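## Task

Place plate M06 flat inside the locators of the nest it currently sits on, turned so that well A1 lies at the nest corner labelled A1. It must stay seated without the robot holding it. Finish with the gripper opened and moved away.

## Robot and tools

Robot: one four-axis SCARA-style arm (lift, shoulder, elbow, wrist yaw) with a two-finger parallel gripper that always stays level; it can only translate and spin about vertical. The commanded point, end_effector_position, sits midway between the rubber finger pads, about 2-3 cm behind the fingertips. Fingers point along the gripper's +x and close along its y. The only camera is cam_wrist (504x504), mounted on the hand and looking forward and down.

Scene: six nests N1-N6, each holding one plate (M06, M09, M60, M90, M66, M69), none seated. Only the ID labels reveal which plate is where. Well A1 is at each plate's cut corner. Seated means lying flat within the nest's locators. Other plates must not be shifted, rotated or tilted even slightly. Dropping the target plate a few millimetres when releasing is acceptable; any longer fall fails. Nothing may leave the table.

Frames: the scene frame has its origin on the table top under the arm base, +z up, +y to the left when facing +x. Results report end_effector_position (m) and end_effector_quat_wxyz in this frame; the printed position is less accurate at long reach. Motion commands, however, are offsets in the gripper's own axes.

execute_actions(actions): a list of actions run in sequence; an empty list just returns state and images. Each action is a table of 1 to 15 rows, each row lasting one 1/30 s step; if shorter than 15 rows, the last row repeats. A row is five numbers, each in [-1, 1]: dx, dy, dz, rz, opening. dx, dy, dz, rz are an offset from the gripper's measured pose at the start of that action (for the first action in a call, the last pose reported in this scene), in gripper axes; every row is relative to that same start, not cumulative. Scale: 1.0 = 0.6 m for dx/dy/dz and 180 degrees for rz; rz positive turns from +x toward +y. opening is absolute, not an offset: +1 fully open (0.140 m), -1 closed (pads still 0.066 m apart). Full open-to-closed takes at least about 0.6 s.

Each step clips the commanded pose to within 70 mm and 16 degrees of the measured pose, then damped inverse kinematics drives the joints. After an action the arm goes no farther than the last clipped pose, so large displacements need several actions. The "Hand target" line shows where the controller is heading.

move(target, speed, blocking): one straight path toward a single row target [dx, dy, dz, rz, opening], same layout and scale as above, offsets from the pose in this scene's most recent result that shows one. speed is the path's top linear speed in m/s, 0.002 to 0.5 (default 0.25); rotation capped at twice that in rad/s. The path takes 0.5 to 10 s and is cut short at 10 s. Rotation takes the shorter direction. The opening is sent at the start. The path ignores obstacles; the gripper lags and may overshoot speed, especially with a nearly straight arm. Faster contact hits harder; aiming past a contact presses harder. The result adds a "move:" line: done (at rest near target), off_target, moving, held, fault, etc., plus limits (paced = pose clipped; held = a check blocked some steps, after which motion may surge) and distance to target. With blocking=false the result returns after 0.5 s while motion continues; until a result shows the move ended, other moves and execute_actions are refused, so use wait or stop.

wait(seconds): 0 to 10 s, holding the last command; returns early if a running move ends. stop(): brakes the running move (needs stopping distance; fingers keep moving). zoom_image(camera, region): camera "cam_wrist", region [x0, y0, x1, y1] pixels, top-left origin, at most 504x504, for a closer look at the latest image. finished_scene(scene): ends the current scene (give its number) irreversibly and reports success; the next scene's goal then appears.

Result lines: Joint positions = lift (m, 0 to 0.550), shoulder (-2.000 to 2.000), elbow (-2.800 to 2.800), wrist yaw (-12.566 to 12.566), then pad gap (m). Keep the elbow more than 0.4 rad from 0 or the arm may fold and fault. grip_measured is finger opening on the command scale (readings may be offset by about 1 mm). To hold something, command roughly 0.04 below grip_measured; smaller margins grip lighter. Pads push up to about 18 N; fast closing can push more. "pose unreachable" means the clearance check altered or blocked the command.

Caution: because offsets come from the measured pose, repeating a small offset against a rigid object doesn't push harder, but against something yielding it does. Load limits: lift 56.4 N, shoulder 8.46 N m, elbow 4.23 N m, wrist yaw 1.41 N m, including held weight; reaching them causes a 10 s stop and skips the rest of the call. Holding loads heats motors: MOTOR HOT warns from 85 °C, and at 100 °C an OVER-TEMPERATURE FAULT brakes the arm until cool. Avoid slams, slips, drops and hard pushes; the robot keeps holding its last command while you think. Before finishing, release the plate, confirm it sits on its own, and lift clear.

Each tool is called as name(argument=value, ...), one argument or row to a line, values as JSON.

## Session

execute_actions(
  actions=[],
)

Scene clock: 0.00 s.
end_effector_position=(+0.4314, -0.2134, +0.2796) grip_measured=+0.98 end_effector_quat_wxyz=(+0.987, +0.000, +0.000, -0.162)
Joint positions: [ 0.275  0.049  0.815 -1.189  0.139]
Hand target: +0.431, -0.213, +0.280; +0.987, +0.000, +0.000, -0.162

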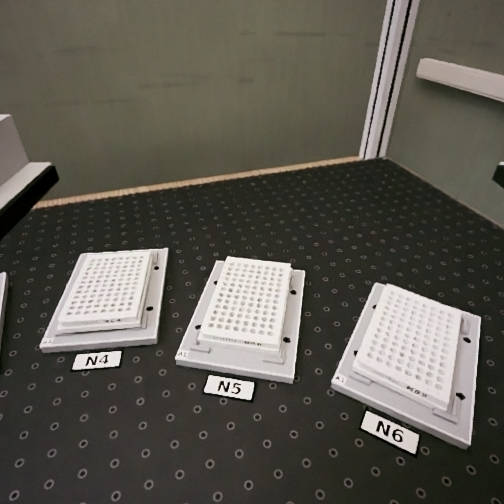

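zoom_image(
  camera="cam_wrist",
  region=[30,240,310,400],
)

zoom_image(
  camera="cam_wrist",
  region=[320,270,500,450],
)

move(
  target=[-0.12,0.5,-0.1,0.25,1],
  speed=0.4,
)

Region (30, 240, 310, 400) of cam_wrist's 504x504 image, scaled by 1.800, with more detail than that image has; it fills the top 288 rows of this view, and the rest is white.

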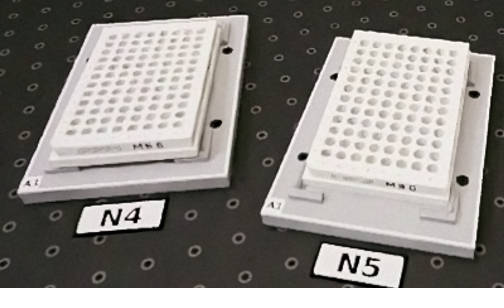

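Region (320, 270, 500, 450) of cam_wrist's 504x504 image, scaled by 2.800, with more detail than that image has.

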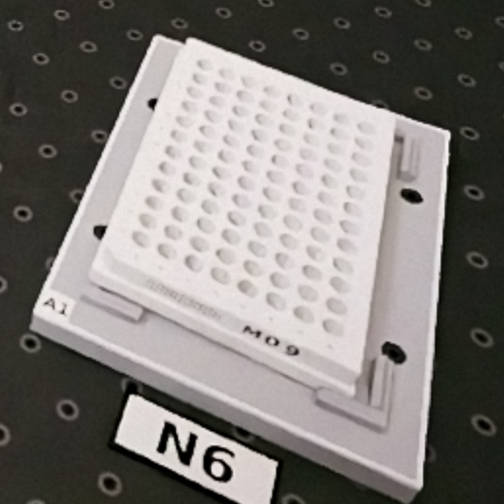

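Scene clock: 1.73 s.
end_effector_position=(+0.4587, +0.0941, +0.2196) grip_measured=+0.98 end_effector_quat_wxyz=(+0.974, +0.000, +0.000, +0.229)
Joint positions: [ 0.215  1.224  0.613 -1.376  0.139]
Hand target: +0.459, +0.094, +0.220; +0.974, +0.000, +0.000, +0.228
Off the commanded pose: 0.000 m, 0 deg.
move: done

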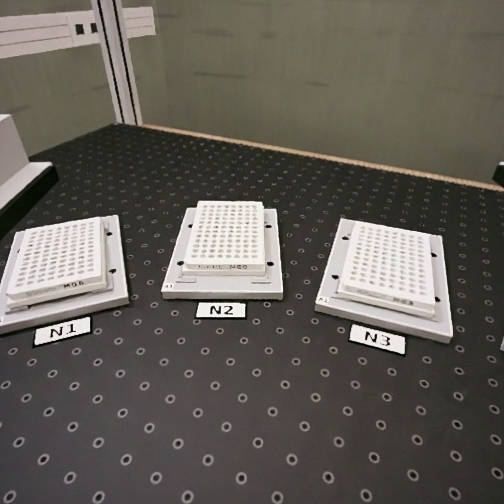

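move(
  target=[0.27,0.325,-0.218,0.11,0.3],
  speed=0.4,
)

Scene clock: 3.13 s.
end_effector_position=(+0.5168, +0.3410, +0.0887) grip_measured=+0.30 end_effector_quat_wxyz=(+0.920, +0.000, +0.000, +0.393)
Joint positions: [ 0.084  1.541  1.433 -2.166  0.114]
Hand target: +0.517, +0.341, +0.089; +0.920, +0.000, +0.000, +0.393
Off the commanded pose: 0.000 m, 0 deg.
move: done

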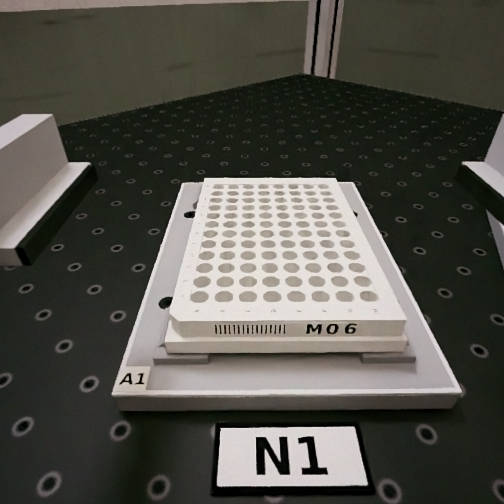

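move(
  target=[0.092,-0.0075,-0.098,0.004,0.1],
  speed=0.12,
)

Scene clock: 4.23 s.
end_effector_position=(+0.5581, +0.3778, +0.0298) grip_measured=+0.10 end_effector_quat_wxyz=(+0.917, +0.000, +0.000, +0.399)
Joint positions: [ 0.025  1.4    1.74  -2.319  0.107]
Hand target: +0.558, +0.378, +0.030; +0.917, +0.000, +0.000, +0.399
Off the commanded pose: 0.000 m, 0 deg.
move: done

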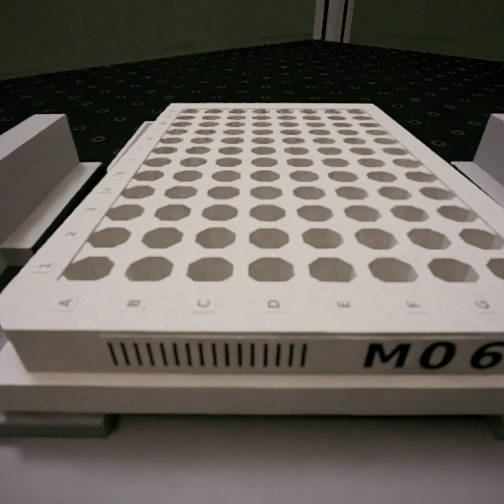

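move(
  target=[0,0,0,0,-0.45],
)

move(
  target=[0,0,0,0,-0.57],
)

move(
  target=[0.005,0,0.002,0,-0.57],
  speed=0.004,
)

Scene clock: 5.17 s.
end_effector_position=(+0.5581, +0.3778, +0.0298) grip_measured=-0.45 end_effector_quat_wxyz=(+0.917, +0.000, +0.000, +0.399)
Joint positions: [ 0.025  1.4    1.74  -2.319  0.086]
Hand target: +0.558, +0.378, +0.030; +0.917, +0.000, +0.000, +0.399
Off the commanded pose: 0.000 m, 0 deg.
move: done

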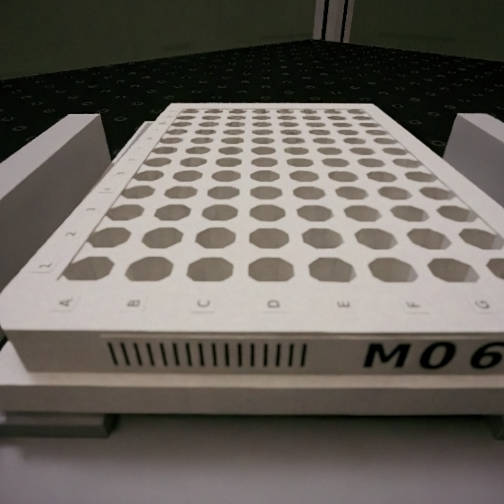

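Scene clock: 5.67 s.
end_effector_position=(+0.5581, +0.3778, +0.0298) grip_measured=-0.50 end_effector_quat_wxyz=(+0.917, +0.000, +0.000, +0.399)
Joint positions: [ 0.025  1.4    1.74  -2.319  0.084]
Hand target: +0.558, +0.378, +0.030; +0.917, +0.000, +0.000, +0.399
Off the commanded pose: 0.000 m, 0 deg.
move: done

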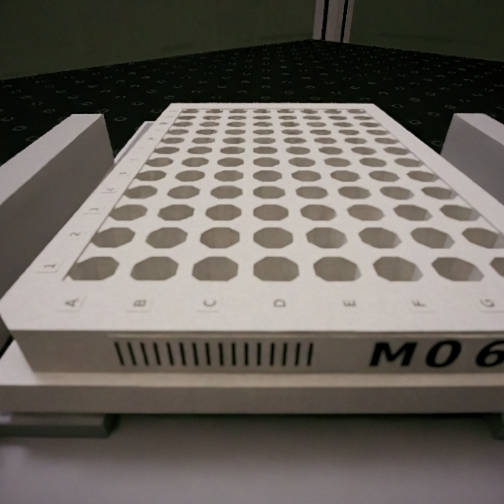

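Scene clock: 6.70 s.
end_effector_position=(+0.5601, +0.3801, +0.0309) grip_measured=-0.50 end_effector_quat_wxyz=(+0.917, +0.000, +0.000, +0.399)
Joint positions: [ 0.026  1.393  1.758 -2.329  0.084]
Hand target: +0.560, +0.380, +0.031; +0.917, +0.000, +0.000, +0.399
Off the commanded pose: 0.000 m, 0 deg.
move: done

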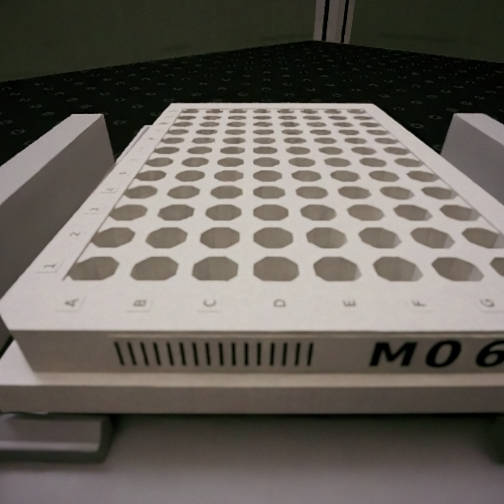

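move(
  target=[0.0035,0,0,0,-0.57],
  speed=0.004,
)

move(
  target=[0,0,-0.005,0,-0.57],
  speed=0.004,
)

move(
  target=[0,0,0,0,0.1],
)

move(
  target=[-0.1,0,0.1,0,0.1],
)

Scene clock: 7.60 s.
end_effector_position=(+0.5613, +0.3816, +0.0309) grip_measured=-0.50 end_effector_quat_wxyz=(+0.917, +0.000, +0.000, +0.399)
Joint positions: [ 0.026  1.388  1.769 -2.336  0.084]
Hand target: +0.561, +0.382, +0.031; +0.917, +0.000, +0.000, +0.399
Off the commanded pose: 0.000 m, 0 deg.
move: done

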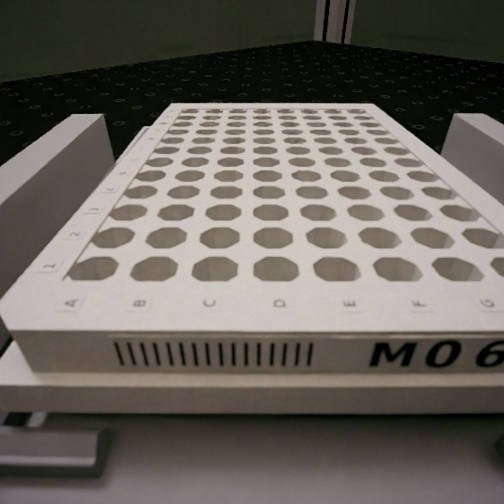

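Scene clock: 8.57 s.
end_effector_position=(+0.5613, +0.3814, +0.0282) grip_measured=-0.50 end_effector_quat_wxyz=(+0.917, +0.000, +0.000, +0.399)
Joint positions: [ 0.023  1.388  1.768 -2.336  0.084]
Hand target: +0.561, +0.382, +0.028; +0.917, +0.000, +0.000, +0.399
Off the commanded pose: 0.000 m, 0 deg.
move: done

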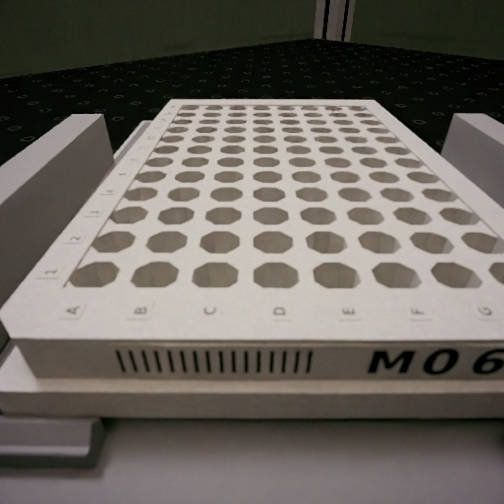

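Scene clock: 9.07 s.
end_effector_position=(+0.5612, +0.3814, +0.0282) grip_measured=+0.10 end_effector_quat_wxyz=(+0.917, +0.000, +0.000, +0.399)
Joint positions: [ 0.023  1.388  1.768 -2.336  0.107]
Hand target: +0.561, +0.381, +0.028; +0.917, +0.000, +0.000, +0.399
Off the commanded pose: 0.000 m, 0 deg.
move: done

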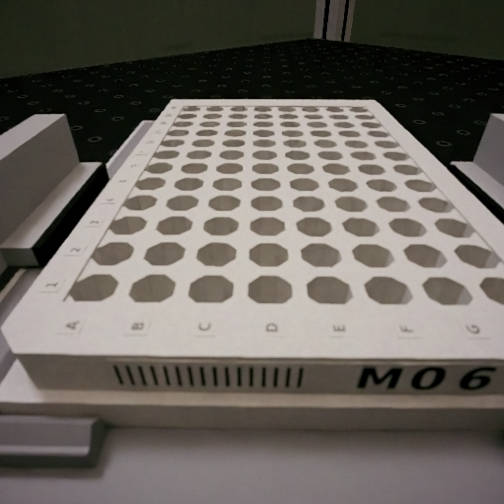

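Scene clock: 9.83 s.
end_effector_position=(+0.5204, +0.3373, +0.0883) grip_measured=+0.10 end_effector_quat_wxyz=(+0.917, +0.000, +0.000, +0.399)
Joint positions: [ 0.083  1.52   1.434 -2.134  0.107]
Hand target: +0.520, +0.337, +0.088; +0.917, +0.000, +0.000, +0.399
Off the commanded pose: 0.000 m, 0 deg.
move: done

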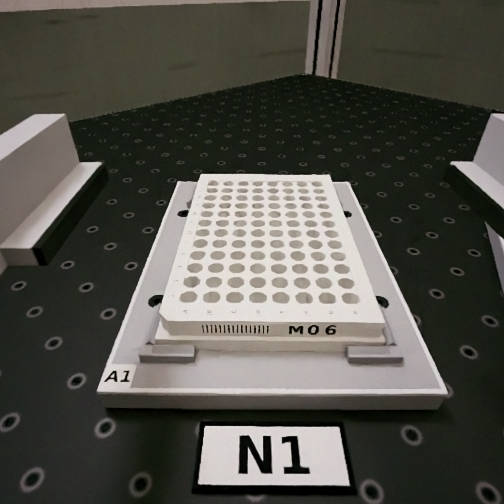

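finished_scene(
  scene=2,
)

The scene is finished: the task was done.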